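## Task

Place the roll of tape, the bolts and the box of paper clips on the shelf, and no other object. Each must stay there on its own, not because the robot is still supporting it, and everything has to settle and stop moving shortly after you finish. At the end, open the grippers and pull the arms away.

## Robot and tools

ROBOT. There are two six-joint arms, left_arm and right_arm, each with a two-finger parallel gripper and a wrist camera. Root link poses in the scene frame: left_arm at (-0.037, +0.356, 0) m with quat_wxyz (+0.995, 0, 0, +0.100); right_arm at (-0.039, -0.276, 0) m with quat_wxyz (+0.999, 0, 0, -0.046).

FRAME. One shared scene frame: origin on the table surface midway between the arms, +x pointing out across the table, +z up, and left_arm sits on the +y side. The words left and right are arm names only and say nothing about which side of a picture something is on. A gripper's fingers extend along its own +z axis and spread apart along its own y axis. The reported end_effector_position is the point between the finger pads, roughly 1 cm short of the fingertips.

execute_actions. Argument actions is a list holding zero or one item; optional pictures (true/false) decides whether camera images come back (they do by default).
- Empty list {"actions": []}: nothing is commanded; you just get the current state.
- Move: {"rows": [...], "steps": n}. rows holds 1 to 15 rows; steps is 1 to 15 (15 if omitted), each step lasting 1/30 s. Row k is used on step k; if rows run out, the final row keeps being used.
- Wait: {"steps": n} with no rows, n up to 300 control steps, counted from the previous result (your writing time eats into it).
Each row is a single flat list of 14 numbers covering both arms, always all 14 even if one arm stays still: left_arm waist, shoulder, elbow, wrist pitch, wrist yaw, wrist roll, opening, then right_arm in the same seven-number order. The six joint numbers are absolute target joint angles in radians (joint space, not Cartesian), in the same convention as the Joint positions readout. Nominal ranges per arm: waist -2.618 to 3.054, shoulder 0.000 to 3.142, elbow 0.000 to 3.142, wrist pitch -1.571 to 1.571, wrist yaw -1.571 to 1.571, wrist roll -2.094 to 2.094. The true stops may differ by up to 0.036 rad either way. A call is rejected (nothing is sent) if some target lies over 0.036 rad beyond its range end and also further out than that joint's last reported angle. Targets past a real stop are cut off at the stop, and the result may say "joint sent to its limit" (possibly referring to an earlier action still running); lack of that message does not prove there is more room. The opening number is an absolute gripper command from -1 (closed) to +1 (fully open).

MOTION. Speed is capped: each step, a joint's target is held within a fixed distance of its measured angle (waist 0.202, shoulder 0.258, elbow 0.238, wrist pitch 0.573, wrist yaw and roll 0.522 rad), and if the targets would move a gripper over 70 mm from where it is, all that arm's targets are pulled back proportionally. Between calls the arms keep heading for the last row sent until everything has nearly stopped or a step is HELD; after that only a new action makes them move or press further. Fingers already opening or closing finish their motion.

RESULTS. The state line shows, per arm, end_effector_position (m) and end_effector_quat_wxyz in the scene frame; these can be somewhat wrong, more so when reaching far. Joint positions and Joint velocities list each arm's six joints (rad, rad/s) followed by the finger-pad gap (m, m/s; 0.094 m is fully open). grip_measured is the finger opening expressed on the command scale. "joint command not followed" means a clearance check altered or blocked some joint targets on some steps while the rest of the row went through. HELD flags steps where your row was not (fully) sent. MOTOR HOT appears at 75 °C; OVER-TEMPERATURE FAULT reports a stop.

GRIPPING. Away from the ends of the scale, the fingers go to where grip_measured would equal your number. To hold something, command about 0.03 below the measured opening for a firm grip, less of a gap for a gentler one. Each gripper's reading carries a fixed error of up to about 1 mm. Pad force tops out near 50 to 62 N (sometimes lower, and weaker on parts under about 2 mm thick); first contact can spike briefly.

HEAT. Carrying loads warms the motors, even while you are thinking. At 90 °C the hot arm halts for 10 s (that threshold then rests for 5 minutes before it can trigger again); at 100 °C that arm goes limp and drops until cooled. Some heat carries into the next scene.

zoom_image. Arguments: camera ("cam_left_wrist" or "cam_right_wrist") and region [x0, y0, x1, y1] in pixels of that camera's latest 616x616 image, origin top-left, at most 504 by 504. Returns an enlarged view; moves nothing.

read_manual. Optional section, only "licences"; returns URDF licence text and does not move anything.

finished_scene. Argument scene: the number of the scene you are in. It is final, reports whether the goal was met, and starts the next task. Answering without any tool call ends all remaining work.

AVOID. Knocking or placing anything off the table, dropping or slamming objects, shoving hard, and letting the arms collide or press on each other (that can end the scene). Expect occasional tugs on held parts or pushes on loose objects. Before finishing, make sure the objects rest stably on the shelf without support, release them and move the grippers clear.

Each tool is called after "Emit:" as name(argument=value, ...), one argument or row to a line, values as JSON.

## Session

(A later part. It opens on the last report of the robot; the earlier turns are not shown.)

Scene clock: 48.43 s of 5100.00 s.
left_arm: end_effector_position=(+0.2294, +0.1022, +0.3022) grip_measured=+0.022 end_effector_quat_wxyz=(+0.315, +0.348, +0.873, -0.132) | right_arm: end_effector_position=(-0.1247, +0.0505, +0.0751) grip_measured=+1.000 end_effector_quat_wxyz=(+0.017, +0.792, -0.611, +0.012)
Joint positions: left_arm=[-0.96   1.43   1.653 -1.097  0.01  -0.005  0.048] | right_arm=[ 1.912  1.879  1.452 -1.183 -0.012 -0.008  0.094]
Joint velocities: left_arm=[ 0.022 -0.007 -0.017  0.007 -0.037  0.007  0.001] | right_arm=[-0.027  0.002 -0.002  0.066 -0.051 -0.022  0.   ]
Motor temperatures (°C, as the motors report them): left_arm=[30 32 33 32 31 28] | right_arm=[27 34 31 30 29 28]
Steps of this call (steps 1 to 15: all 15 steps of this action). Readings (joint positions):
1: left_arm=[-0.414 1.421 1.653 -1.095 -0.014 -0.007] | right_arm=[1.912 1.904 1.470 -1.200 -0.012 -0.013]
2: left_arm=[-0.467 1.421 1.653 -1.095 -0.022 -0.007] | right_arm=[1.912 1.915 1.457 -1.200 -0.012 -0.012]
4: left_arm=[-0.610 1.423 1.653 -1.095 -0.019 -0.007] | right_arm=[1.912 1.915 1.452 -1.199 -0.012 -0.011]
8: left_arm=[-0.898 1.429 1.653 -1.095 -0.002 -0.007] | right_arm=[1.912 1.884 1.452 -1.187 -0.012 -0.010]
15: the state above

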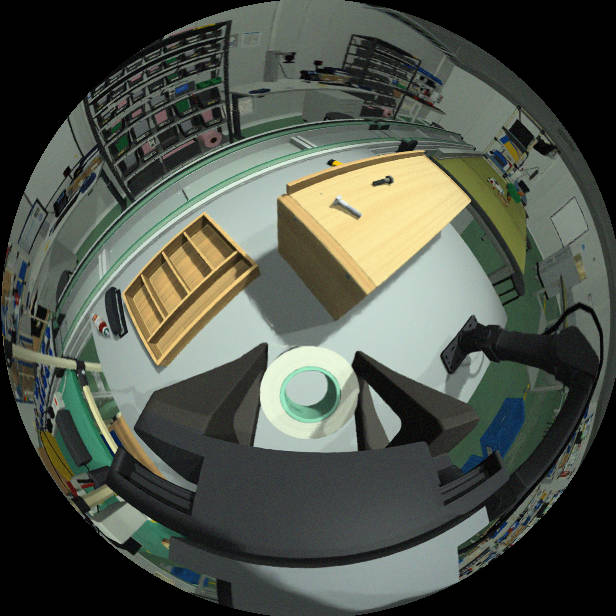

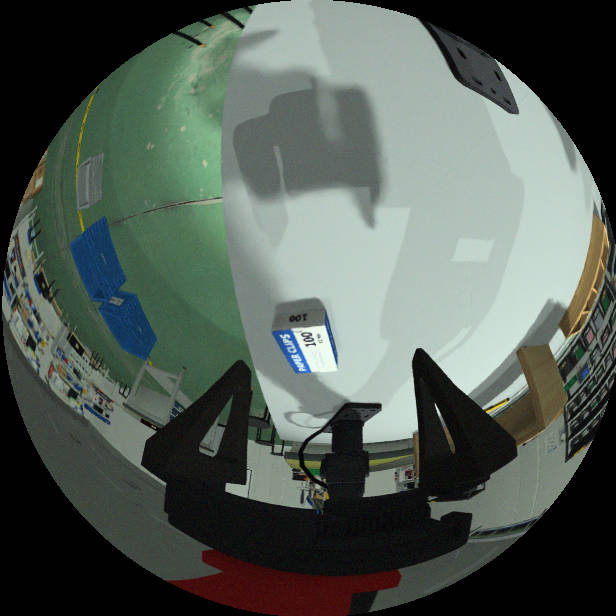

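Emit:
execute_actions(
  actions=[
    {"rows":[[-0.95,1.9,2.2,-1.3,0,0,-0.03,1.94,1.89,1.33,-0.99,0,0.1,1]],"steps":15},
  ],
  pictures=false,
)

Emit:
execute_actions(
  actions=[
    {"rows":[[-0.95,2.2,2.5,-1.2,0,0,-0.03,1.94,1.9,1.33,-0.99,0,0.1,1]],"steps":15},
  ],
)

Scene clock: 50.33 s of 5100.00 s.
left_arm: end_effector_position=(+0.2975, +0.0391, +0.2600) grip_measured=+0.022 end_effector_quat_wxyz=(+0.230, +0.357, +0.900, -0.096) | right_arm: end_effector_position=(-0.1334, +0.0564, +0.0431) grip_measured=+1.000 end_effector_quat_wxyz=(+0.001, +0.768, -0.640, -0.007)
Joint positions: left_arm=[-0.959  1.94   2.163 -1.29   0.006 -0.005  0.048] | right_arm=[ 1.933  1.893  1.34  -1.008 -0.01   0.088  0.094]
Joint velocities: left_arm=[-0.002 -0.154  0.1   -0.007 -0.007  0.007 -0.001] | right_arm=[-0.017 -0.002  0.002 -0.066 -0.022  0.066  0.   ]
Motor temperatures (°C, as the motors report them): left_arm=[30 32 33 33 31 28] | right_arm=[27 35 31 30 29 28]
Steps of this call (steps 1 to 15: the robot went on to your last target; steps 16 to 42: nothing new was sent; steps 43 to 57: all 15 steps of this action). Readings (joint positions):
43: left_arm=[-0.959 1.470 1.709 -1.161 0.006 -0.005] | right_arm=[1.914 1.875 1.433 -1.152 -0.011 0.008]
44: left_arm=[-0.959 1.537 1.802 -1.215 0.006 -0.005] | right_arm=[1.918 1.872 1.408 -1.115 -0.010 0.025]
46: left_arm=[-0.959 1.700 1.989 -1.244 0.006 -0.005] | right_arm=[1.927 1.879 1.367 -1.073 -0.010 0.049]
50: left_arm=[-0.959 1.918 2.153 -1.236 0.006 -0.005] | right_arm=[1.933 1.893 1.340 -1.040 -0.010 0.074]
57: the state above

Scene clock: 50.83 s of 5100.00 s.
left_arm: end_effector_position=(+0.3586, -0.0190, +0.2359) grip_measured=+0.022 end_effector_quat_wxyz=(+0.269, +0.353, +0.889, -0.111) | right_arm: end_effector_position=(-0.1338, +0.0579, +0.0431) grip_measured=+1.000 end_effector_quat_wxyz=(-0.001, +0.767, -0.641, -0.009)
Joint positions: left_arm=[-0.959  2.232  2.467 -1.214  0.006 -0.005  0.048] | right_arm=[ 1.933  1.893  1.34  -1.002 -0.01   0.092  0.094]
Joint velocities: left_arm=[-0.002 -0.046 -0.007 -0.022 -0.066  0.007 -0.002] | right_arm=[ 0.007  0.012 -0.017 -0.051  0.081 -0.037  0.   ]
Motor temperatures (°C, as the motors report them): left_arm=[30 32 33 33 31 28] | right_arm=[27 35 31 30 29 28]
Steps of this call (steps 1 to 15: all 15 steps of this action). Readings (joint positions):
1: left_arm=[-0.959 1.972 2.219 -1.316 0.006 -0.005] | right_arm=[1.933 1.893 1.340 -1.007 -0.010 0.088]
2: left_arm=[-0.959 2.026 2.312 -1.314 0.006 -0.005] | right_arm=[1.933 1.893 1.340 -1.006 -0.010 0.089]
4: left_arm=[-0.959 2.130 2.441 -1.248 0.006 -0.005] | right_arm=[1.933 1.893 1.340 -1.004 -0.010 0.090]
8: left_arm=[-0.959 2.222 2.467 -1.214 0.006 -0.005] | right_arm=[1.933 1.893 1.340 -1.003 -0.010 0.091]
15: the state above

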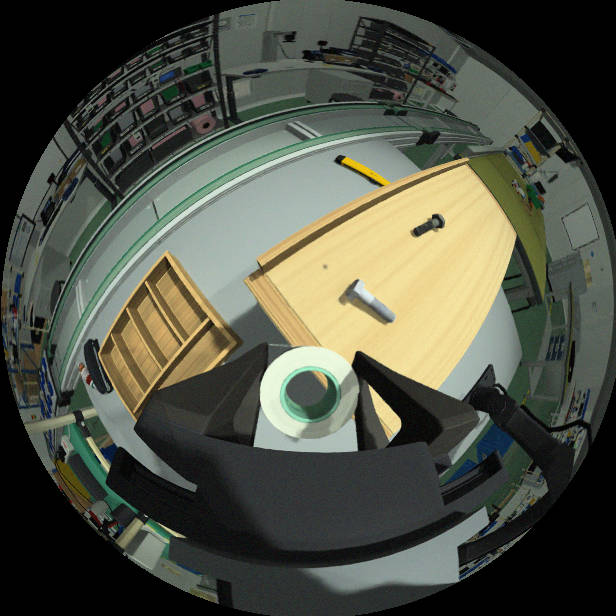

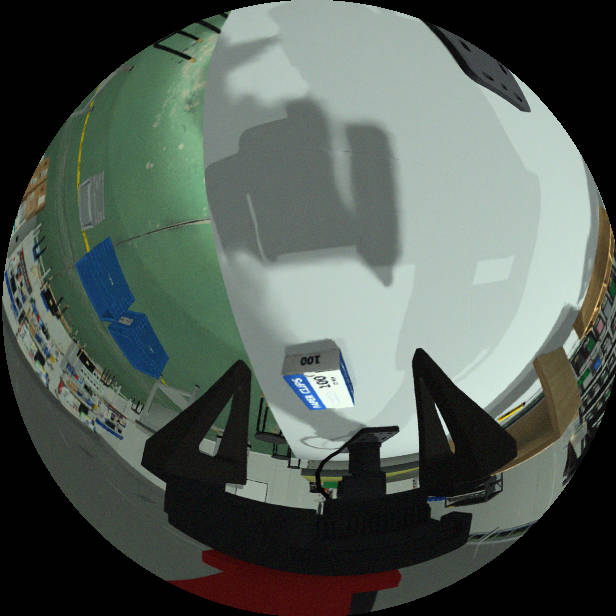

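Emit:
execute_actions(
  actions=[
    {"rows":[[-1.07,2.23,2.5,-1.2,0,0,-0.03,1.94,1.92,1.29,-0.94,0,0.12,1],[-1.07,2.23,2.5,-1.2,0,0,-0.03,1.94,1.92,1.29,-0.94,0,0.12,1],[-1.07,2.23,2.5,-1.2,0,0,-0.03,1.94,1.92,1.29,-0.94,0,0.12,1],[-1.07,2.23,2.5,-1.2,0,0,-0.03,1.94,1.92,1.29,-0.94,0,0.12,1],[-1.07,2.23,2.5,-1.2,0,0,-0.03,1.94,1.93,1.255,-0.9,0,0.12,1]],"steps":15},
  ],
)

Scene clock: 54.00 s of 5100.00 s.
left_arm: end_effector_position=(+0.3108, -0.0632, +0.2375) grip_measured=+0.022 end_effector_quat_wxyz=(+0.264, +0.405, +0.866, -0.128) | right_arm: end_effector_position=(-0.1321, +0.0518, +0.0154) grip_measured=+1.000 end_effector_quat_wxyz=(+0.006, +0.761, -0.649, -0.000)
Joint positions: left_arm=[-1.079  2.229  2.467 -1.214  0.006 -0.005  0.048] | right_arm=[ 1.933  1.927  1.27  -0.919 -0.01   0.111  0.094]
Joint velocities: left_arm=[ 0.042 -0.007 -0.002  0.007  0.007 -0.066  0.002] | right_arm=[ 0.002  0.007 -0.012 -0.022 -0.051 -0.007  0.   ]
Motor temperatures (°C, as the motors report them): left_arm=[30 34 33 33 31 28] | right_arm=[27 35 31 30 29 28]
Steps of this call (steps 1 to 15: the robot went on to your last target; steps 16 to 80: nothing new was sent; steps 81 to 95: all 15 steps of this action). Readings (joint positions):
81: left_arm=[-0.968 2.229 2.467 -1.214 0.000 -0.005] | right_arm=[1.933 1.893 1.336 -0.994 -0.010 0.095]
82: left_arm=[-0.980 2.229 2.467 -1.214 -0.005 -0.005] | right_arm=[1.933 1.894 1.329 -0.983 -0.010 0.098]
84: left_arm=[-1.021 2.229 2.467 -1.214 -0.006 -0.005] | right_arm=[1.933 1.902 1.318 -0.970 -0.010 0.103]
88: left_arm=[-1.086 2.229 2.467 -1.214 0.004 -0.005] | right_arm=[1.933 1.918 1.279 -0.936 -0.010 0.108]
95: the state above

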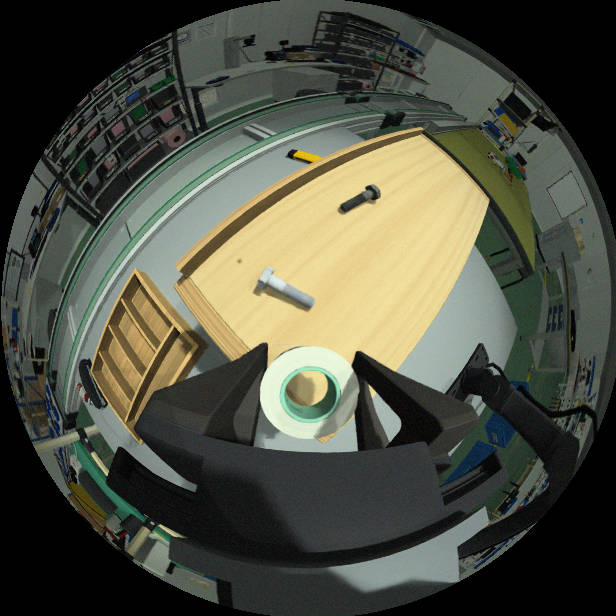

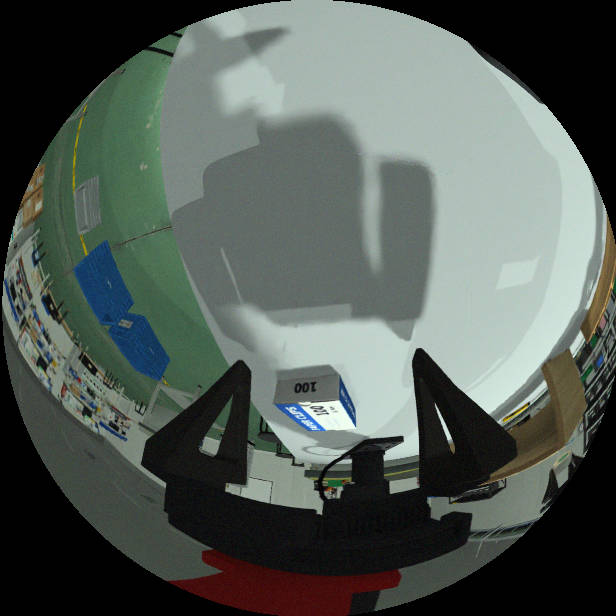

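Emit:
execute_actions(
  actions=[
    {"rows":[[-1.07,2.25,2.45,-1.17,0,0,-0.03,1.94,1.925,1.25,-0.89,0,0.12,0.3],[-1.07,2.25,2.45,-1.17,0,0,-0.03,1.94,1.925,1.25,-0.89,0,0.12,0.3],[-1.07,2.25,2.42,-1.15,0,0,-0.03,1.94,1.925,1.25,-0.89,0,0.12,0.3],[-1.07,2.25,2.42,-1.15,0,0,-0.03,1.94,1.925,1.25,-0.89,0,0.12,0.3],[-1.07,2.25,2.39,-1.13,0,0,-0.03,1.94,1.925,1.25,-0.89,0,0.12,0.3],[-1.07,2.25,2.39,-1.13,0,0,-0.03,1.94,1.925,1.25,-0.89,0,0.12,-0.09],[-1.07,2.25,2.36,-1.1,0,0,-0.03,1.94,1.925,1.25,-0.89,0,0.12,-0.09]],"steps":15},
  ],
)

Scene clock: 56.43 s of 5100.00 s.
left_arm: end_effector_position=(+0.3181, -0.0694, +0.1963) grip_measured=+0.022 end_effector_quat_wxyz=(+0.243, +0.407, +0.873, -0.117) | right_arm: end_effector_position=(-0.1332, +0.0558, +0.0154) grip_measured=-0.088 end_effector_quat_wxyz=(+0.001, +0.761, -0.649, -0.007)
Joint positions: left_arm=[-1.076  2.259  2.367 -1.131  0.005 -0.005  0.048] | right_arm=[ 1.933  1.927  1.27  -0.903 -0.01   0.112  0.043]
Joint velocities: left_arm=[-0.012  0.027 -0.007  0.051 -0.007 -0.007 -0.   ] | right_arm=[-0.007  0.002 -0.002 -0.007 -0.022  0.066  0.001]
Motor temperatures (°C, as the motors report them): left_arm=[30 34 33 33 31 28] | right_arm=[27 35 31 30 29 28]
Steps of this call (steps 1 to 15: the robot went on to your last target; steps 16 to 58: nothing new was sent; steps 59 to 73: all 15 steps of this action). Readings (joint positions):
59: left_arm=[-1.076 2.231 2.466 -1.212 0.005 -0.005] | right_arm=[1.933 1.927 1.270 -0.911 -0.010 0.111]
60: left_arm=[-1.076 2.233 2.465 -1.207 0.005 -0.005] | right_arm=[1.933 1.927 1.270 -0.910 -0.010 0.111]
62: left_arm=[-1.076 2.237 2.446 -1.191 0.005 -0.005] | right_arm=[1.933 1.927 1.270 -0.907 -0.010 0.112]
66: left_arm=[-1.076 2.247 2.384 -1.157 0.005 -0.005] | right_arm=[1.933 1.927 1.270 -0.904 -0.010 0.112]
73: the state above

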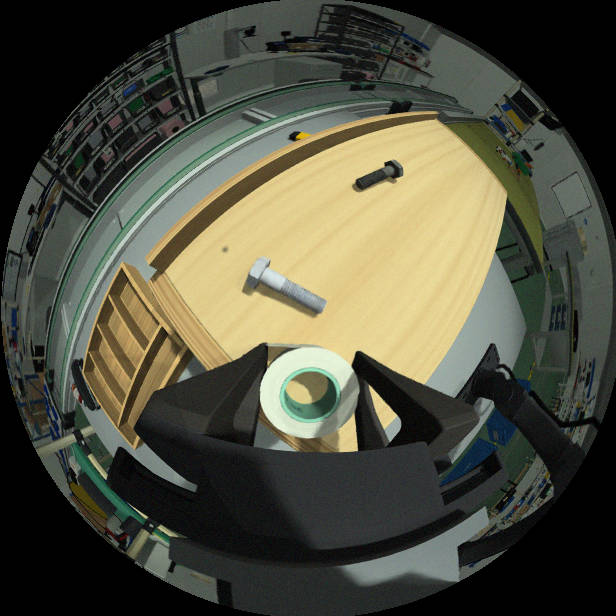

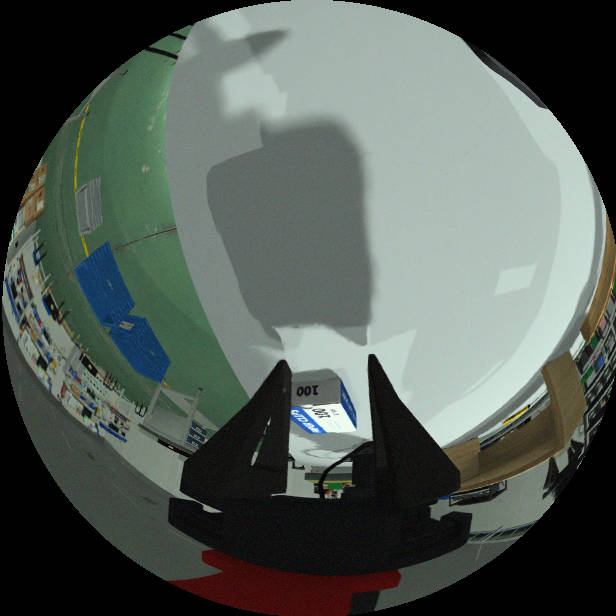

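Emit:
execute_actions(
  actions=[
    {"rows":[[-1.07,2.25,2.36,-1.1,0,0,0.7,1.94,1.925,1.25,-0.89,0,0.12,-0.2]],"steps":12},
  ],
)

Scene clock: 57.27 s of 5100.00 s.
left_arm: end_effector_position=(+0.3193, -0.0709, +0.1974) grip_measured=+0.698 end_effector_quat_wxyz=(+0.247, +0.406, +0.872, -0.119) | right_arm: end_effector_position=(-0.1332, +0.0559, +0.0154) grip_measured=-0.198 end_effector_quat_wxyz=(+0.001, +0.761, -0.649, -0.008)
Joint positions: left_arm=[-1.076  2.259  2.367 -1.123  0.005 -0.005  0.08 ] | right_arm=[ 1.933  1.927  1.27  -0.902 -0.01   0.112  0.038]
Joint velocities: left_arm=[ 0.012 -0.012 -0.002 -0.051 -0.095 -0.007  0.   ] | right_arm=[ 0.017 -0.002 -0.002  0.007  0.007  0.051 -0.   ]
Motor temperatures (°C, as the motors report them): left_arm=[30 34 33 33 31 28] | right_arm=[27 35 31 30 29 28]
Steps of this call (steps 1 to 13: the robot went on to your last target; steps 14 to 25: all 12 steps of this action). Readings (joint positions):
14: left_arm=[-1.076 2.259 2.367 -1.126 0.005 -0.005] | right_arm=[1.933 1.927 1.270 -0.902 -0.010 0.112]
15: left_arm=[-1.076 2.259 2.367 -1.125 0.005 -0.005] | right_arm=[1.933 1.927 1.270 -0.902 -0.010 0.112]
17: left_arm=[-1.076 2.259 2.367 -1.124 0.005 -0.005] | right_arm=[1.933 1.927 1.270 -0.902 -0.010 0.112]
21: left_arm=[-1.076 2.259 2.367 -1.123 0.005 -0.005] | right_arm=[1.933 1.927 1.270 -0.902 -0.010 0.112]
25: the state above

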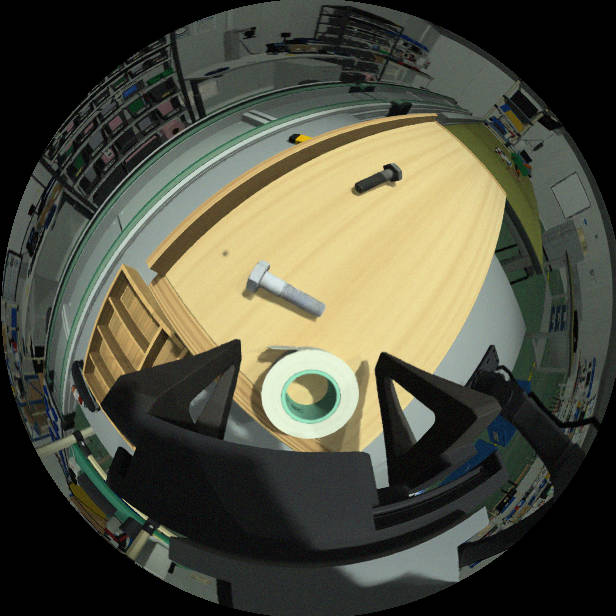

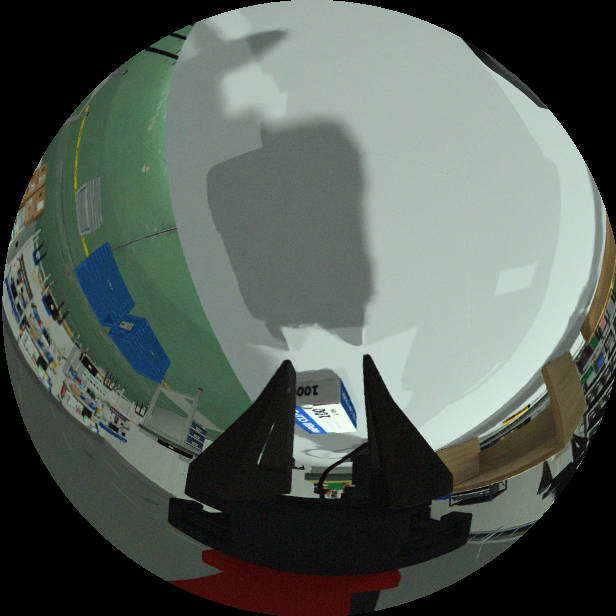

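Emit:
execute_actions(
  actions=[
    {"rows":[[-1.07,2.1,2.4,-1.2,0,0,1,1.94,1.925,1.25,-0.89,0,0.12,-0.4],[-1.07,2.1,2.4,-1.2,0,0,1,1.94,1.925,1.25,-0.89,0,0.12,-0.4],[-1.07,2.1,2.4,-1.2,0,0,1,1.94,1.925,1.25,-0.89,0,0.12,-0.4],[-1.07,2.1,2.4,-1.2,0,0,1,1.94,1.925,1.25,-0.89,0,0.12,-0.4],[-1.07,2.1,2.4,-1.2,0,0,1,1.94,1.925,1.25,-0.89,0,0.12,-0.4],[-1.0,1.45,1.95,-1.5,0,0,1,1.94,1.925,1.25,-0.89,0,0.12,-0.4]],"steps":15},
  ],
)

Scene clock: 58.83 s of 5100.00 s.
left_arm: end_effector_position=(+0.2178, +0.0915, +0.2958) grip_measured=+1.000 end_effector_quat_wxyz=(+0.217, +0.379, +0.895, -0.095) | right_arm: end_effector_position=(-0.1332, +0.0559, +0.0154) grip_measured=-0.398 end_effector_quat_wxyz=(+0.001, +0.761, -0.649, -0.008)
Joint positions: left_arm=[-1.007  1.645  1.968 -1.415  0.003 -0.005  0.094] | right_arm=[ 1.933  1.927  1.27  -0.902 -0.01   0.112  0.028]
Joint velocities: left_arm=[-0.007 -1.482 -0.237 -0.403  0.037 -0.037  0.   ] | right_arm=[ 0.007  0.007 -0.012  0.022  0.022 -0.007 -0.   ]
Motor temperatures (°C, as the motors report them): left_arm=[30 35 33 33 31 28] | right_arm=[27 35 31 30 29 28]
Steps of this call (steps 1 to 15: the robot went on to your last target; steps 16 to 32: nothing new was sent; steps 33 to 47: all 15 steps of this action). Readings (joint positions):
33: left_arm=[-1.076 2.250 2.367 -1.129 0.005 -0.005] | right_arm=[1.933 1.927 1.270 -0.902 -0.010 0.112]
34: left_arm=[-1.076 2.240 2.367 -1.145 0.005 -0.005] | right_arm=[1.933 1.927 1.270 -0.902 -0.010 0.112]
36: left_arm=[-1.076 2.199 2.367 -1.168 0.005 -0.005] | right_arm=[1.933 1.927 1.270 -0.902 -0.010 0.112]
40: left_arm=[-1.060 2.024 2.226 -1.236 0.006 -0.005] | right_arm=[1.933 1.927 1.270 -0.902 -0.010 0.112]
47: the state above

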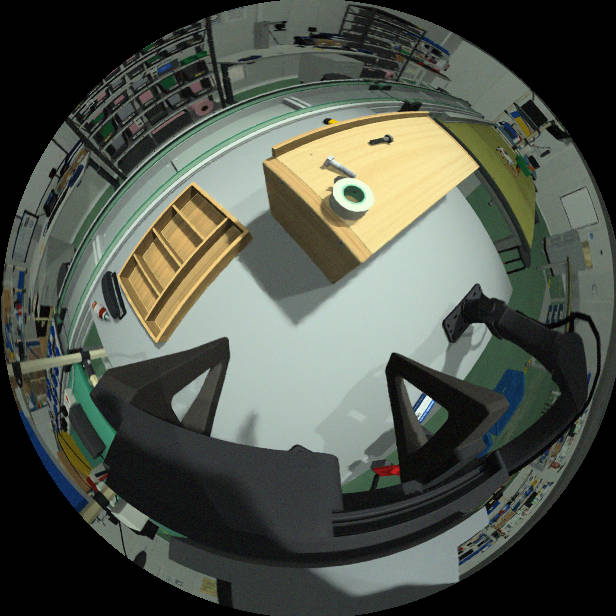

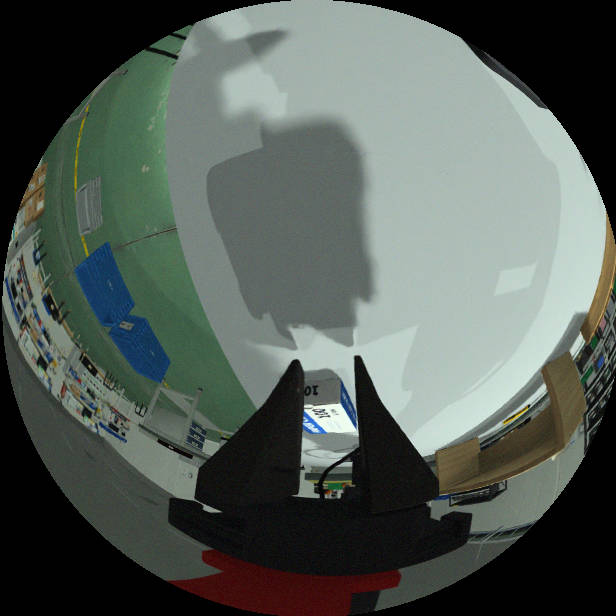

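Emit:
execute_actions(
  actions=[
    {"rows":[[-0.6,1.45,1.95,-1.5,0,0,1,1.94,1.925,1.25,-0.89,0,0.12,1],[-0.6,1.45,1.95,-1.5,0,0,1,1.94,1.925,1.25,-0.89,0,0.12,1],[-0.6,1.45,1.95,-1.5,0,0,1,1.94,1.925,1.25,-0.89,0,0.12,1],[-0.6,1.45,1.95,-1.5,0,0,1,1.94,1.925,1.25,-0.89,0,0.12,1],[-0.6,1.45,1.95,-1.5,0,0,1,1.94,1.925,1.25,-0.89,0,0.12,1],[-0.6,1.45,1.95,-1.5,0,0,1,1.94,1.86,1.19,-0.88,0,0.12,1],[-0.6,1.45,1.95,-1.5,0,0,1,1.94,1.86,1.19,-0.88,0,0.12,1],[-0.6,1.45,1.95,-1.5,0,0,1,1.94,1.86,1.19,-0.88,0,0.12,1],[-0.6,1.45,1.95,-1.5,0,0,1,1.94,1.86,1.19,-0.88,0,0.12,1],[-0.6,1.45,1.95,-1.5,0,0,1,1.94,1.805,1.09,-0.86,0,0.12,1]],"steps":15},
  ],
)

Emit:
execute_actions(
  actions=[
    {"rows":[[-0.6,1.45,1.95,-1.5,0,0,1,1.94,1.805,1.08,-0.86,0,0.12,1]],"steps":8},
  ],
)

Scene clock: 61.10 s of 5100.00 s.
left_arm: end_effector_position=(+0.2514, +0.2383, +0.3431) grip_measured=+1.000 end_effector_quat_wxyz=(+0.280, +0.186, +0.940, -0.054) | right_arm: end_effector_position=(-0.1226, +0.0175, +0.0122) grip_measured=+1.000 end_effector_quat_wxyz=(+0.008, +0.760, -0.649, +0.003)
Joint positions: left_arm=[-0.595  1.454  1.956 -1.493 -0.005 -0.003  0.094] | right_arm=[ 1.933  1.817  1.108 -0.876 -0.01   0.112  0.094]
Joint velocities: left_arm=[ 0.002  0.002 -0.007 -0.007  0.007  0.022  0.   ] | right_arm=[ 0.012 -0.002 -0.085  0.037 -0.007 -0.022  0.   ]
Motor temperatures (°C, as the motors report them): left_arm=[30 34 33 33 31 28] | right_arm=[27 35 31 30 29 28]
Steps of this call (steps 1 to 30: the robot went on to your last target; steps 31 to 53: nothing new was sent; steps 54 to 68: all 15 steps of this action). Readings (joint positions):
54: left_arm=[-0.977 1.454 1.960 -1.493 0.018 -0.003] | right_arm=[1.933 1.927 1.270 -0.902 -0.010 0.112]
55: left_arm=[-0.917 1.454 1.960 -1.493 0.022 -0.003] | right_arm=[1.933 1.927 1.270 -0.902 -0.010 0.112]
57: left_arm=[-0.767 1.454 1.959 -1.493 0.018 -0.003] | right_arm=[1.933 1.927 1.270 -0.902 -0.010 0.112]
61: left_arm=[-0.596 1.454 1.956 -1.493 -0.008 -0.003] | right_arm=[1.933 1.892 1.224 -0.886 -0.010 0.112]
68: the state above

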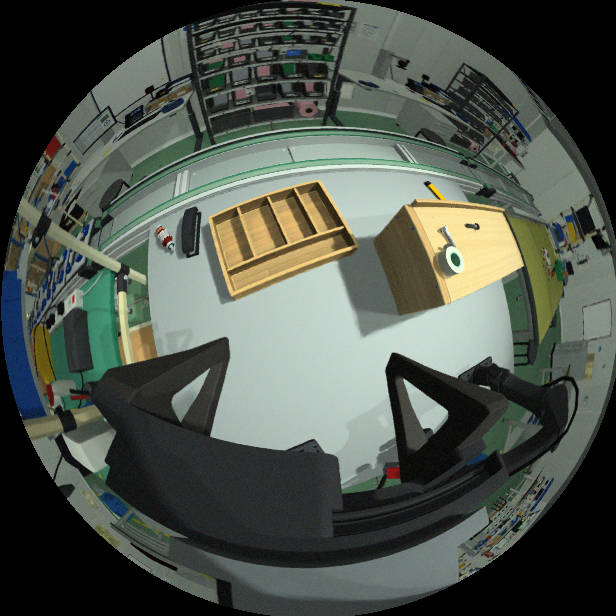

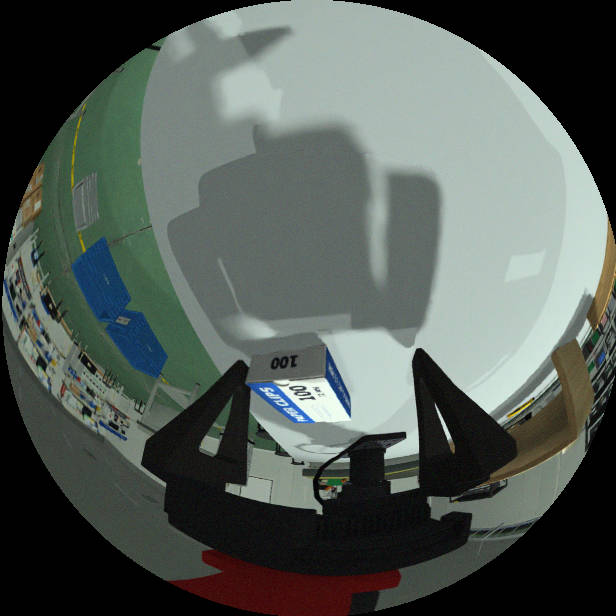

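Scene clock: 61.37 s of 5100.00 s.
left_arm: end_effector_position=(+0.2514, +0.2383, +0.3431) grip_measured=+1.000 end_effector_quat_wxyz=(+0.280, +0.186, +0.940, -0.054) | right_arm: end_effector_position=(-0.1221, +0.0156, +0.0106) grip_measured=+1.000 end_effector_quat_wxyz=(+0.009, +0.760, -0.649, +0.005)
Joint positions: left_arm=[-0.595  1.454  1.956 -1.493 -0.005 -0.003  0.094] | right_arm=[ 1.933  1.817  1.1   -0.873 -0.01   0.112  0.094]
Joint velocities: left_arm=[ 0.012 -0.012 -0.007 -0.051 -0.022  0.007  0.   ] | right_arm=[ 0.012  0.007  0.017  0.007 -0.037 -0.051  0.   ]
Motor temperatures (°C, as the motors report them): left_arm=[30 34 33 33 31 28] | right_arm=[27 35 31 30 29 28]
Steps of this call (steps 1 to 8: all 8 steps of this action). Readings (joint positions):
1: left_arm=[-0.595 1.454 1.956 -1.493 -0.005 -0.003] | right_arm=[1.933 1.817 1.104 -0.875 -0.010 0.112]
2: left_arm=[-0.595 1.454 1.956 -1.493 -0.005 -0.003] | right_arm=[1.933 1.817 1.102 -0.875 -0.010 0.112]
4: left_arm=[-0.595 1.454 1.956 -1.493 -0.005 -0.003] | right_arm=[1.933 1.817 1.100 -0.875 -0.010 0.112]
8: the state above

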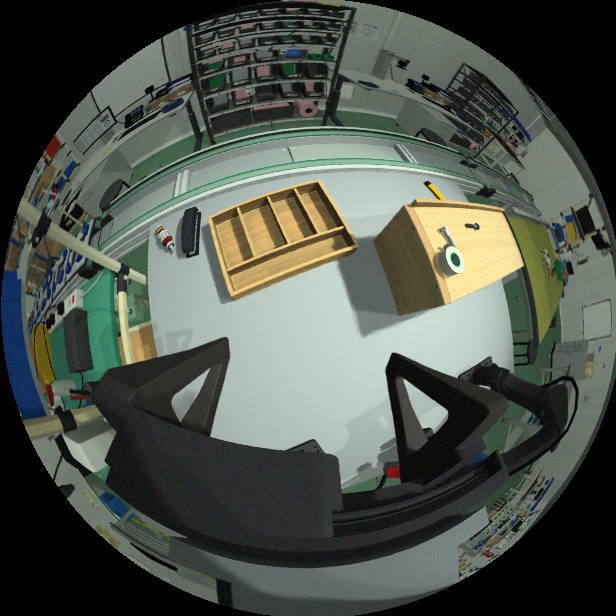

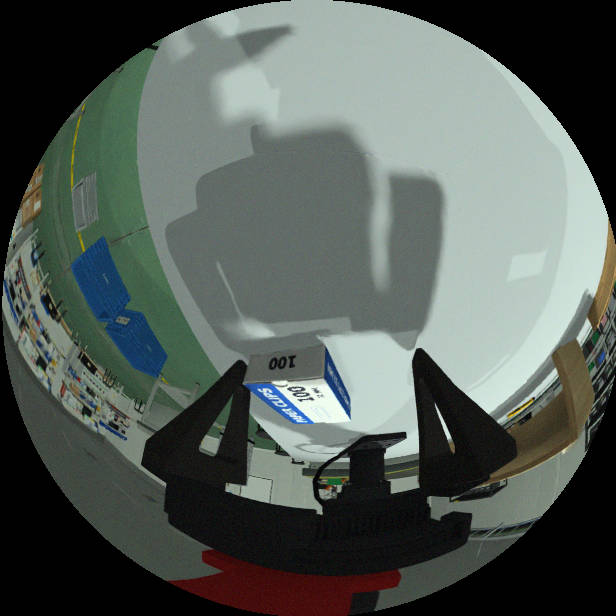

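Emit:
execute_actions(
  actions=[
    {"rows":[[-0.6,1.45,1.95,-1.5,0,0,1,1.94,1.805,1.08,-0.86,0,0.12,0.4],[-0.6,1.45,1.95,-1.5,0,0,1,1.94,1.805,1.08,-0.86,0,0.12,0.4],[-0.6,1.45,1.95,-1.5,0,0,1,1.94,1.805,1.08,-0.86,0,0.12,0.4],[-0.6,1.45,1.95,-1.5,0,0,1,1.94,1.805,1.08,-0.86,0,0.12,0.1],[-0.6,1.45,1.95,-1.5,0,0,1,1.94,1.805,1.08,-0.86,0,0.12,0.1],[-0.6,1.45,1.95,-1.5,0,0,1,1.94,1.805,1.08,-0.86,0,0.12,0.1],[-0.6,1.45,1.95,-1.5,0,0,1,1.94,1.805,1.08,-0.86,0,0.12,-0.1]],"steps":15},
  ],
)

Scene clock: 62.80 s of 5100.00 s.
left_arm: end_effector_position=(+0.2514, +0.2383, +0.3431) grip_measured=+1.000 end_effector_quat_wxyz=(+0.280, +0.186, +0.940, -0.054) | right_arm: end_effector_position=(-0.1222, +0.0161, +0.0106) grip_measured=-0.059 end_effector_quat_wxyz=(+0.009, +0.760, -0.649, +0.004)
Joint positions: left_arm=[-0.595  1.454  1.956 -1.493 -0.005 -0.003  0.094] | right_arm=[ 1.933  1.817  1.1   -0.871 -0.01   0.112  0.044]
Joint velocities: left_arm=[-0.002 -0.007 -0.007 -0.007 -0.007 -0.007  0.   ] | right_arm=[-0.022  0.002 -0.017 -0.007  0.007  0.037  0.   ]
Motor temperatures (°C, as the motors report them): left_arm=[30 34 32 33 31 28] | right_arm=[27 35 31 30 29 28]
Steps of this call (steps 1 to 15: the robot went on to your last target; steps 16 to 28: nothing new was sent; steps 29 to 43: all 15 steps of this action). Readings (joint positions):
29: left_arm=[-0.595 1.454 1.956 -1.493 -0.005 -0.003] | right_arm=[1.933 1.817 1.100 -0.872 -0.010 0.112]
30: left_arm=[-0.595 1.454 1.956 -1.493 -0.005 -0.003] | right_arm=[1.933 1.817 1.100 -0.872 -0.010 0.112]
32: left_arm=[-0.595 1.454 1.956 -1.493 -0.005 -0.003] | right_arm=[1.933 1.817 1.100 -0.871 -0.010 0.112]
36: left_arm=[-0.595 1.454 1.956 -1.493 -0.005 -0.003] | right_arm=[1.933 1.817 1.100 -0.871 -0.010 0.112]
43: the state above

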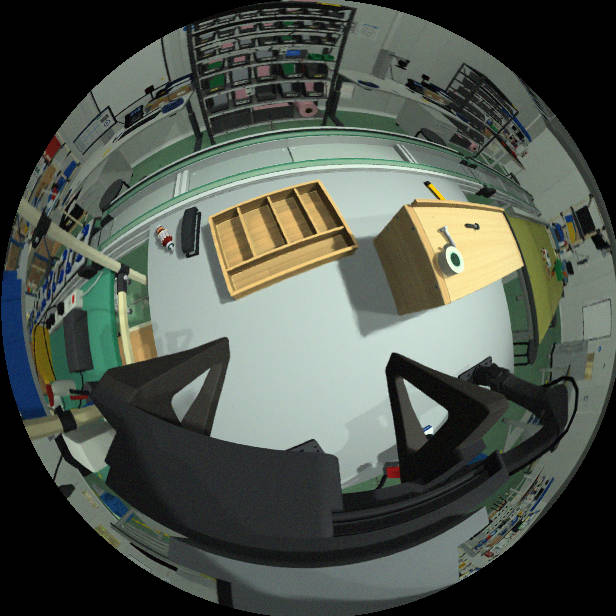

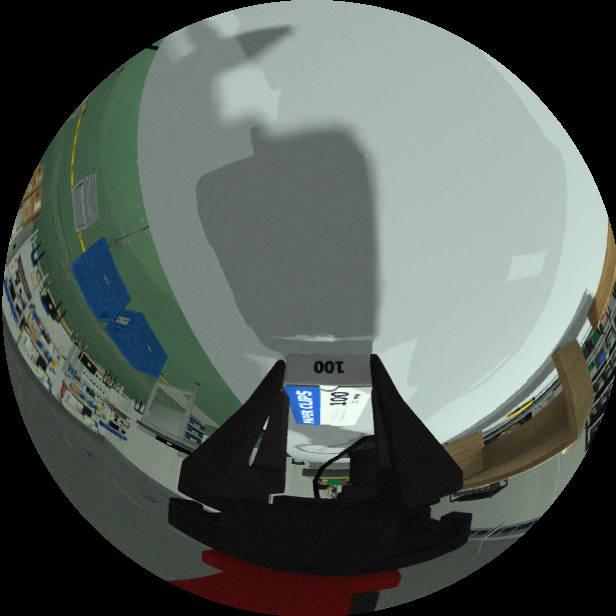

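Emit:
execute_actions(
  actions=[
    {"rows":[[-0.6,1.45,1.95,-1.5,0,0,1,1.94,1.7,1.3,-1.1,0,0.12,-0.1],[-0.6,1.45,1.95,-1.5,0,0,1,1.94,1.7,1.3,-1.1,0,0.12,-0.1],[-0.6,1.45,1.95,-1.5,0,0,1,1.94,1.7,1.3,-1.1,0,0.12,-0.1],[-0.6,1.45,1.95,-1.5,0,0,1,1.94,1.45,1.95,-1.5,0,0.12,-0.1]],"steps":15},
  ],
  pictures=false,
)

Emit:
execute_actions(
  actions=[
    {"rows":[[-0.6,1.45,1.95,-1.5,0,0,1,1.2,1.45,1.95,-1.5,0,0.12,-0.1]],"steps":13},
  ],
  pictures=false,
)

Emit:
execute_actions(
  actions=[
    {"rows":[[-0.6,1.45,1.95,-1.5,0,0,1,0.42,1.45,1.95,-1.5,0,0.12,-0.1]],"steps":15},
  ],
  pictures=false,
)

Emit:
execute_actions(
  actions=[
    {"rows":[[-0.6,1.45,1.95,-1.5,0,0,1,0.42,1.9,2.12,-1.45,0,0.12,-0.1]],"steps":15},
  ],
)

Scene clock: 64.77 s of 5100.00 s.
left_arm: end_effector_position=(+0.2514, +0.2383, +0.3431) grip_measured=+1.000 end_effector_quat_wxyz=(+0.280, +0.186, +0.940, -0.054) | right_arm: end_effector_position=(-0.1286, +0.0391, +0.3025) grip_measured=-0.059 end_effector_quat_wxyz=(-0.138, +0.737, -0.627, -0.212)
Joint positions: left_arm=[-0.595  1.454  1.956 -1.493 -0.005 -0.003  0.094] | right_arm=[ 1.933  1.477  1.815 -1.398 -0.01   0.112  0.044]
Joint velocities: left_arm=[-0.012 -0.007  0.002 -0.007  0.051  0.022  0.   ] | right_arm=[-0.017 -0.183  2.142 -0.491  0.007  0.037 -0.   ]
Motor temperatures (°C, as the motors report them): left_arm=[30 34 32 33 31 28] | right_arm=[27 35 31 30 29 28]
Steps of this call (steps 1 to 15: the robot went on to your last target; steps 16 to 44: nothing new was sent; steps 45 to 59: all 15 steps of this action). Readings (joint positions):
45: left_arm=[-0.595 1.454 1.956 -1.493 -0.005 -0.003] | right_arm=[1.933 1.813 1.121 -0.906 -0.010 0.112]
46: left_arm=[-0.595 1.454 1.956 -1.493 -0.005 -0.003] | right_arm=[1.933 1.805 1.154 -0.954 -0.010 0.112]
48: left_arm=[-0.595 1.454 1.956 -1.493 -0.005 -0.003] | right_arm=[1.933 1.758 1.225 -1.024 -0.010 0.112]
52: left_arm=[-0.595 1.454 1.956 -1.493 -0.005 -0.003] | right_arm=[1.933 1.610 1.372 -1.176 -0.010 0.112]
59: the state above

Scene clock: 65.20 s of 5100.00 s.
left_arm: end_effector_position=(+0.2514, +0.2383, +0.3431) grip_measured=+1.000 end_effector_quat_wxyz=(+0.280, +0.186, +0.940, -0.054) | right_arm: end_effector_position=(+0.1046, +0.0054, +0.3424) grip_measured=-0.059 end_effector_quat_wxyz=(+0.240, -0.452, +0.844, +0.161)
Joint positions: left_arm=[-0.595  1.454  1.956 -1.493 -0.005 -0.003  0.094] | right_arm=[ 1.196  1.459  1.949 -1.474  0.011  0.117  0.044]
Joint velocities: left_arm=[-0.017 -0.007  0.017 -0.022  0.037  0.051  0.   ] | right_arm=[ 0.002 -0.017  0.012 -0.11  -0.022  0.037  0.   ]
Motor temperatures (°C, as the motors report them): left_arm=[30 34 32 33 31 28] | right_arm=[27 35 31 30 29 28]
Steps of this call (steps 1 to 13: all 13 steps of this action). Readings (joint positions):
1: left_arm=[-0.595 1.454 1.956 -1.493 -0.005 -0.003] | right_arm=[1.904 1.468 1.875 -1.403 -0.029 0.112]
2: left_arm=[-0.595 1.454 1.956 -1.493 -0.005 -0.003] | right_arm=[1.845 1.455 1.915 -1.403 -0.035 0.112]
4: left_arm=[-0.595 1.454 1.956 -1.493 -0.005 -0.003] | right_arm=[1.690 1.434 1.947 -1.408 -0.028 0.112]
8: left_arm=[-0.595 1.454 1.956 -1.493 -0.005 -0.003] | right_arm=[1.382 1.443 1.949 -1.446 -0.015 0.113]
13: the state above

Scene clock: 65.70 s of 5100.00 s.
left_arm: end_effector_position=(+0.2514, +0.2383, +0.3431) grip_measured=+1.000 end_effector_quat_wxyz=(+0.280, +0.186, +0.940, -0.054) | right_arm: end_effector_position=(+0.2589, -0.1778, +0.3402) grip_measured=-0.059 end_effector_quat_wxyz=(+0.277, -0.097, +0.954, +0.056)
Joint positions: left_arm=[-0.595  1.454  1.956 -1.493 -0.005 -0.003  0.094] | right_arm=[ 0.416  1.46   1.949 -1.487  0.011  0.117  0.044]
Joint velocities: left_arm=[-0.007 -0.027  0.007  0.007 -0.11  -0.007  0.   ] | right_arm=[-0.012 -0.002 -0.007 -0.11  -0.007 -0.066 -0.001]
Motor temperatures (°C, as the motors report them): left_arm=[30 34 32 33 31 28] | right_arm=[27 35 31 30 29 28]
Steps of this call (steps 1 to 15: all 15 steps of this action). Readings (joint positions):
1: left_arm=[-0.595 1.454 1.956 -1.493 -0.005 -0.003] | right_arm=[1.166 1.459 1.949 -1.478 -0.012 0.115]
2: left_arm=[-0.595 1.454 1.956 -1.493 -0.005 -0.003] | right_arm=[1.104 1.459 1.949 -1.480 -0.021 0.115]
4: left_arm=[-0.595 1.454 1.956 -1.493 -0.005 -0.003] | right_arm=[0.954 1.460 1.949 -1.480 -0.018 0.115]
8: left_arm=[-0.595 1.454 1.956 -1.493 -0.005 -0.003] | right_arm=[0.647 1.460 1.949 -1.480 -0.011 0.115]
15: the state above

Scene clock: 66.20 s of 5100.00 s.
left_arm: end_effector_position=(+0.2514, +0.2383, +0.3431) grip_measured=+1.000 end_effector_quat_wxyz=(+0.280, +0.186, +0.940, -0.054) | right_arm: end_effector_position=(+0.3587, -0.1440, +0.2191) grip_measured=-0.059 end_effector_quat_wxyz=(+0.133, -0.101, +0.986, +0.025)
Joint positions: left_arm=[-0.595  1.454  1.956 -1.493 -0.005 -0.003  0.094] | right_arm=[ 0.416  1.953  2.099 -1.445  0.009  0.117  0.044]
Joint velocities: left_arm=[-0.017  0.007 -0.012 -0.037  0.051 -0.007  0.   ] | right_arm=[-0.002 -0.325  0.002 -0.037  0.022 -0.037  0.   ]
Motor temperatures (°C, as the motors report them): left_arm=[30 34 32 33 31 28] | right_arm=[27 35 31 30 29 28]
Steps of this call (steps 1 to 15: all 15 steps of this action). Readings (joint positions):
1: left_arm=[-0.595 1.454 1.956 -1.493 -0.005 -0.003] | right_arm=[0.416 1.491 1.986 -1.512 0.011 0.117]
2: left_arm=[-0.595 1.454 1.956 -1.493 -0.005 -0.003] | right_arm=[0.416 1.536 2.040 -1.518 0.011 0.117]
4: left_arm=[-0.595 1.454 1.956 -1.493 -0.005 -0.003] | right_arm=[0.416 1.634 2.096 -1.482 0.011 0.117]
8: left_arm=[-0.595 1.454 1.956 -1.493 -0.005 -0.003] | right_arm=[0.416 1.845 2.107 -1.447 0.011 0.117]
15: the state above

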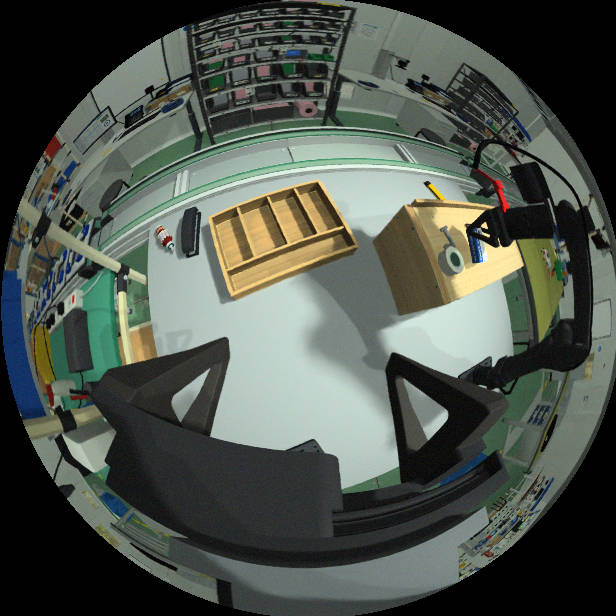

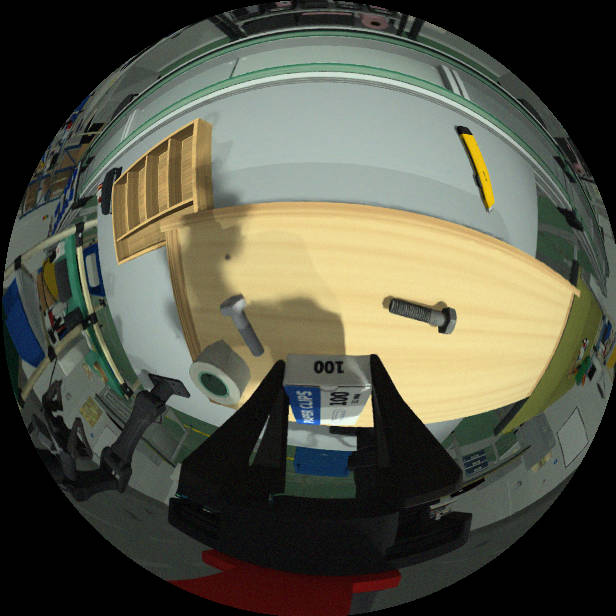

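Emit:
execute_actions(
  actions=[
    {"rows":[[-0.6,1.45,1.95,-1.5,0,0,1,0.4,1.92,2.22,-1.5,0,0.12,-0.1],[-0.6,1.45,1.95,-1.5,0,0,1,0.4,1.92,2.22,-1.5,0,0.12,-0.1],[-0.6,1.45,1.95,-1.5,0,0,1,0.4,1.92,2.22,-1.5,0,0.12,-0.1],[-0.6,1.45,1.95,-1.5,0,0,1,0.4,1.97,2.24,-1.5,0,0.12,-0.1],[-0.6,1.45,1.95,-1.5,0,0,1,0.4,1.97,2.24,-1.5,0,0.12,-0.1],[-0.6,1.45,1.95,-1.5,0,0,1,0.4,1.97,2.24,-1.5,0,0.12,-0.1],[-0.6,1.45,1.95,-1.5,0,0,1,0.4,2.01,2.22,-1.48,0,0.12,-0.1],[-0.6,1.45,1.95,-1.5,0,0,1,0.4,2.01,2.22,-1.48,0,0.12,-0.1],[-0.6,1.45,1.95,-1.5,0,0,1,0.4,2.01,2.22,-1.48,0,0.12,-0.1],[-0.6,1.45,1.95,-1.5,0,0,1,0.4,2.035,2.19,-1.46,0,0.12,-0.1]],"steps":15},
  ],
)

Scene clock: 68.80 s of 5100.00 s.
left_arm: end_effector_position=(+0.2514, +0.2383, +0.3431) grip_measured=+1.000 end_effector_quat_wxyz=(+0.280, +0.186, +0.940, -0.054) | right_arm: end_effector_position=(+0.3761, -0.1413, +0.2115) grip_measured=-0.059 end_effector_quat_wxyz=(+0.127, -0.098, +0.987, +0.024)
Joint positions: left_arm=[-0.595  1.454  1.956 -1.493 -0.005 -0.003  0.094] | right_arm=[ 0.409  2.043  2.202 -1.47   0.008  0.117  0.044]
Joint velocities: left_arm=[-0.007 -0.002 -0.012 -0.022 -0.081 -0.037  0.   ] | right_arm=[ 0.002  0.149 -0.105 -0.007 -0.022  0.022  0.001]
Motor temperatures (°C, as the motors report them): left_arm=[30 33 32 33 31 28] | right_arm=[27 35 31 30 29 28]
Steps of this call (steps 1 to 30: the robot went on to your last target; steps 31 to 63: nothing new was sent; steps 64 to 78: all 15 steps of this action). Readings (joint positions):
64: left_arm=[-0.595 1.454 1.956 -1.493 -0.005 -0.003] | right_arm=[0.415 1.909 2.118 -1.461 0.009 0.117]
65: left_arm=[-0.595 1.454 1.956 -1.493 -0.005 -0.003] | right_arm=[0.414 1.918 2.144 -1.472 0.008 0.117]
67: left_arm=[-0.595 1.454 1.956 -1.493 -0.005 -0.003] | right_arm=[0.411 1.927 2.183 -1.479 0.008 0.117]
71: left_arm=[-0.595 1.454 1.956 -1.493 -0.005 -0.003] | right_arm=[0.409 1.953 2.214 -1.480 0.008 0.117]
78: the state above

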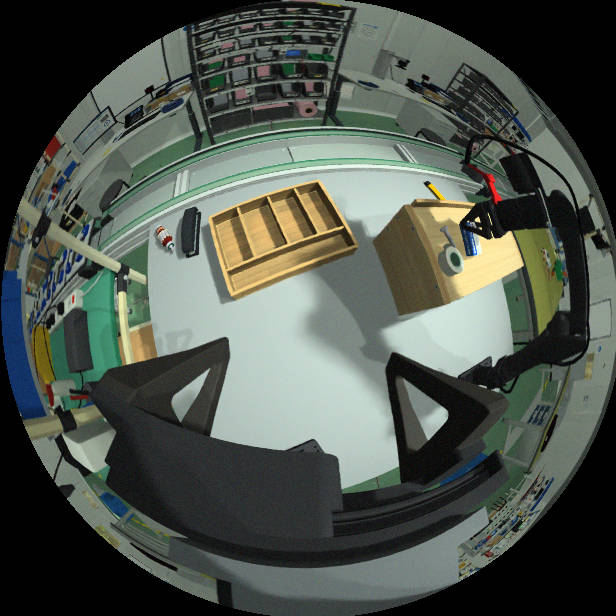

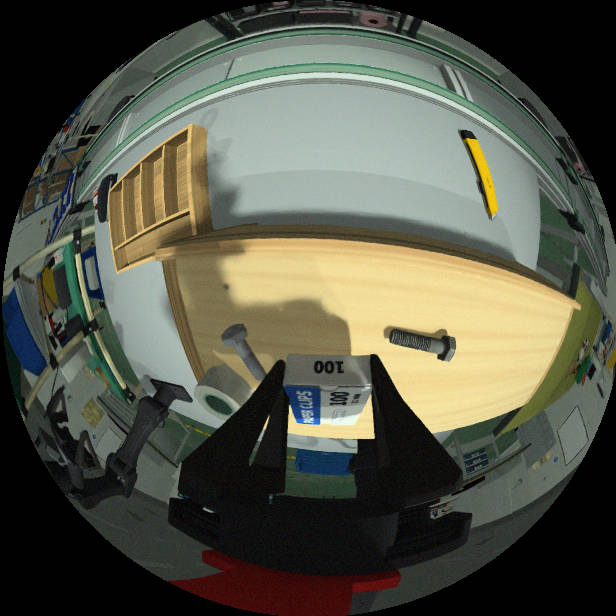

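Emit:
execute_actions(
  actions=[
    {"rows":[[-0.6,1.45,1.95,-1.5,0,0,1,0.35,2.035,2.19,-1.46,0,0.12,-0.1],[-0.6,1.45,1.95,-1.5,0,0,1,0.35,2.035,2.19,-1.46,0,0.12,-0.1],[-0.6,1.45,1.95,-1.5,0,0,1,0.35,2.035,2.19,-1.46,0,0.12,-0.1],[-0.6,1.45,1.95,-1.5,0,0,1,0.35,2.035,2.19,-1.46,0,0.12,-0.1],[-0.6,1.45,1.95,-1.5,0,0,1,0.35,2.035,2.16,-1.42,0,0.12,-0.1],[-0.6,1.45,1.95,-1.5,0,0,1,0.35,2.035,2.16,-1.42,0,0.12,-0.1],[-0.6,1.45,1.95,-1.5,0,0,1,0.35,2.035,2.13,-1.4,0,0.12,-0.1]],"steps":15},
  ],
)

Scene clock: 71.17 s of 5100.00 s.
left_arm: end_effector_position=(+0.2514, +0.2383, +0.3431) grip_measured=+1.000 end_effector_quat_wxyz=(+0.280, +0.186, +0.940, -0.054) | right_arm: end_effector_position=(+0.3872, -0.1646, +0.2028) grip_measured=-0.059 end_effector_quat_wxyz=(+0.129, -0.068, +0.989, +0.023)
Joint positions: left_arm=[-0.595  1.454  1.956 -1.493 -0.005 -0.003  0.094] | right_arm=[ 0.348  2.04   2.159 -1.426  0.002  0.117  0.044]
Joint velocities: left_arm=[-0.012 -0.017 -0.002 -0.022  0.007  0.037  0.   ] | right_arm=[-0.022 -0.017 -0.012 -0.022  0.066  0.037 -0.001]
Motor temperatures (°C, as the motors report them): left_arm=[30 33 32 32 31 28] | right_arm=[27 36 31 30 29 28]
Steps of this call (steps 1 to 15: the robot went on to your last target; steps 16 to 56: nothing new was sent; steps 57 to 71: all 15 steps of this action). Readings (joint positions):
57: left_arm=[-0.595 1.454 1.956 -1.493 -0.005 -0.003] | right_arm=[0.404 2.047 2.197 -1.470 0.005 0.117]
58: left_arm=[-0.595 1.454 1.956 -1.493 -0.005 -0.003] | right_arm=[0.396 2.047 2.197 -1.470 0.002 0.117]
60: left_arm=[-0.595 1.454 1.956 -1.493 -0.005 -0.003] | right_arm=[0.373 2.047 2.197 -1.470 0.002 0.117]
64: left_arm=[-0.595 1.454 1.956 -1.493 -0.005 -0.003] | right_arm=[0.348 2.044 2.170 -1.438 0.002 0.117]
71: the state above

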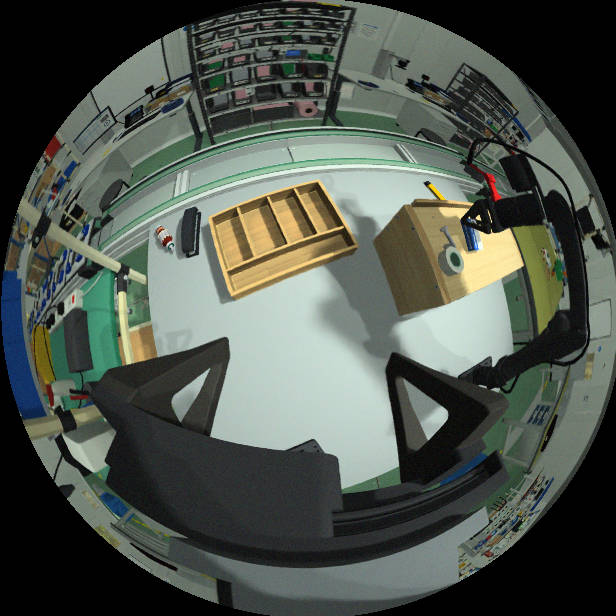

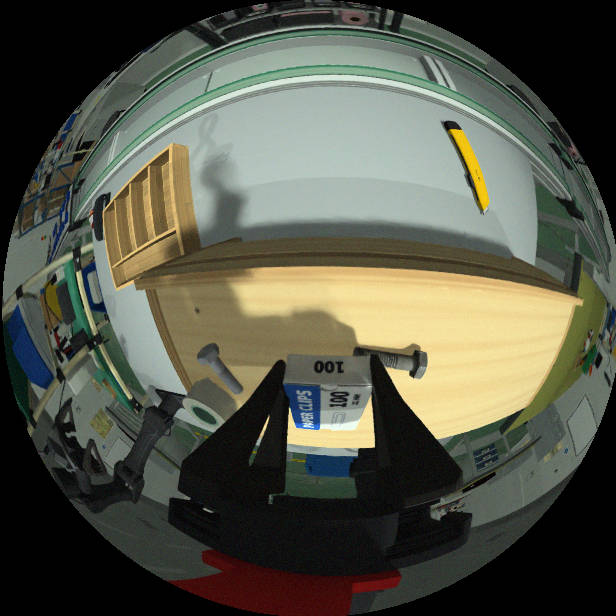

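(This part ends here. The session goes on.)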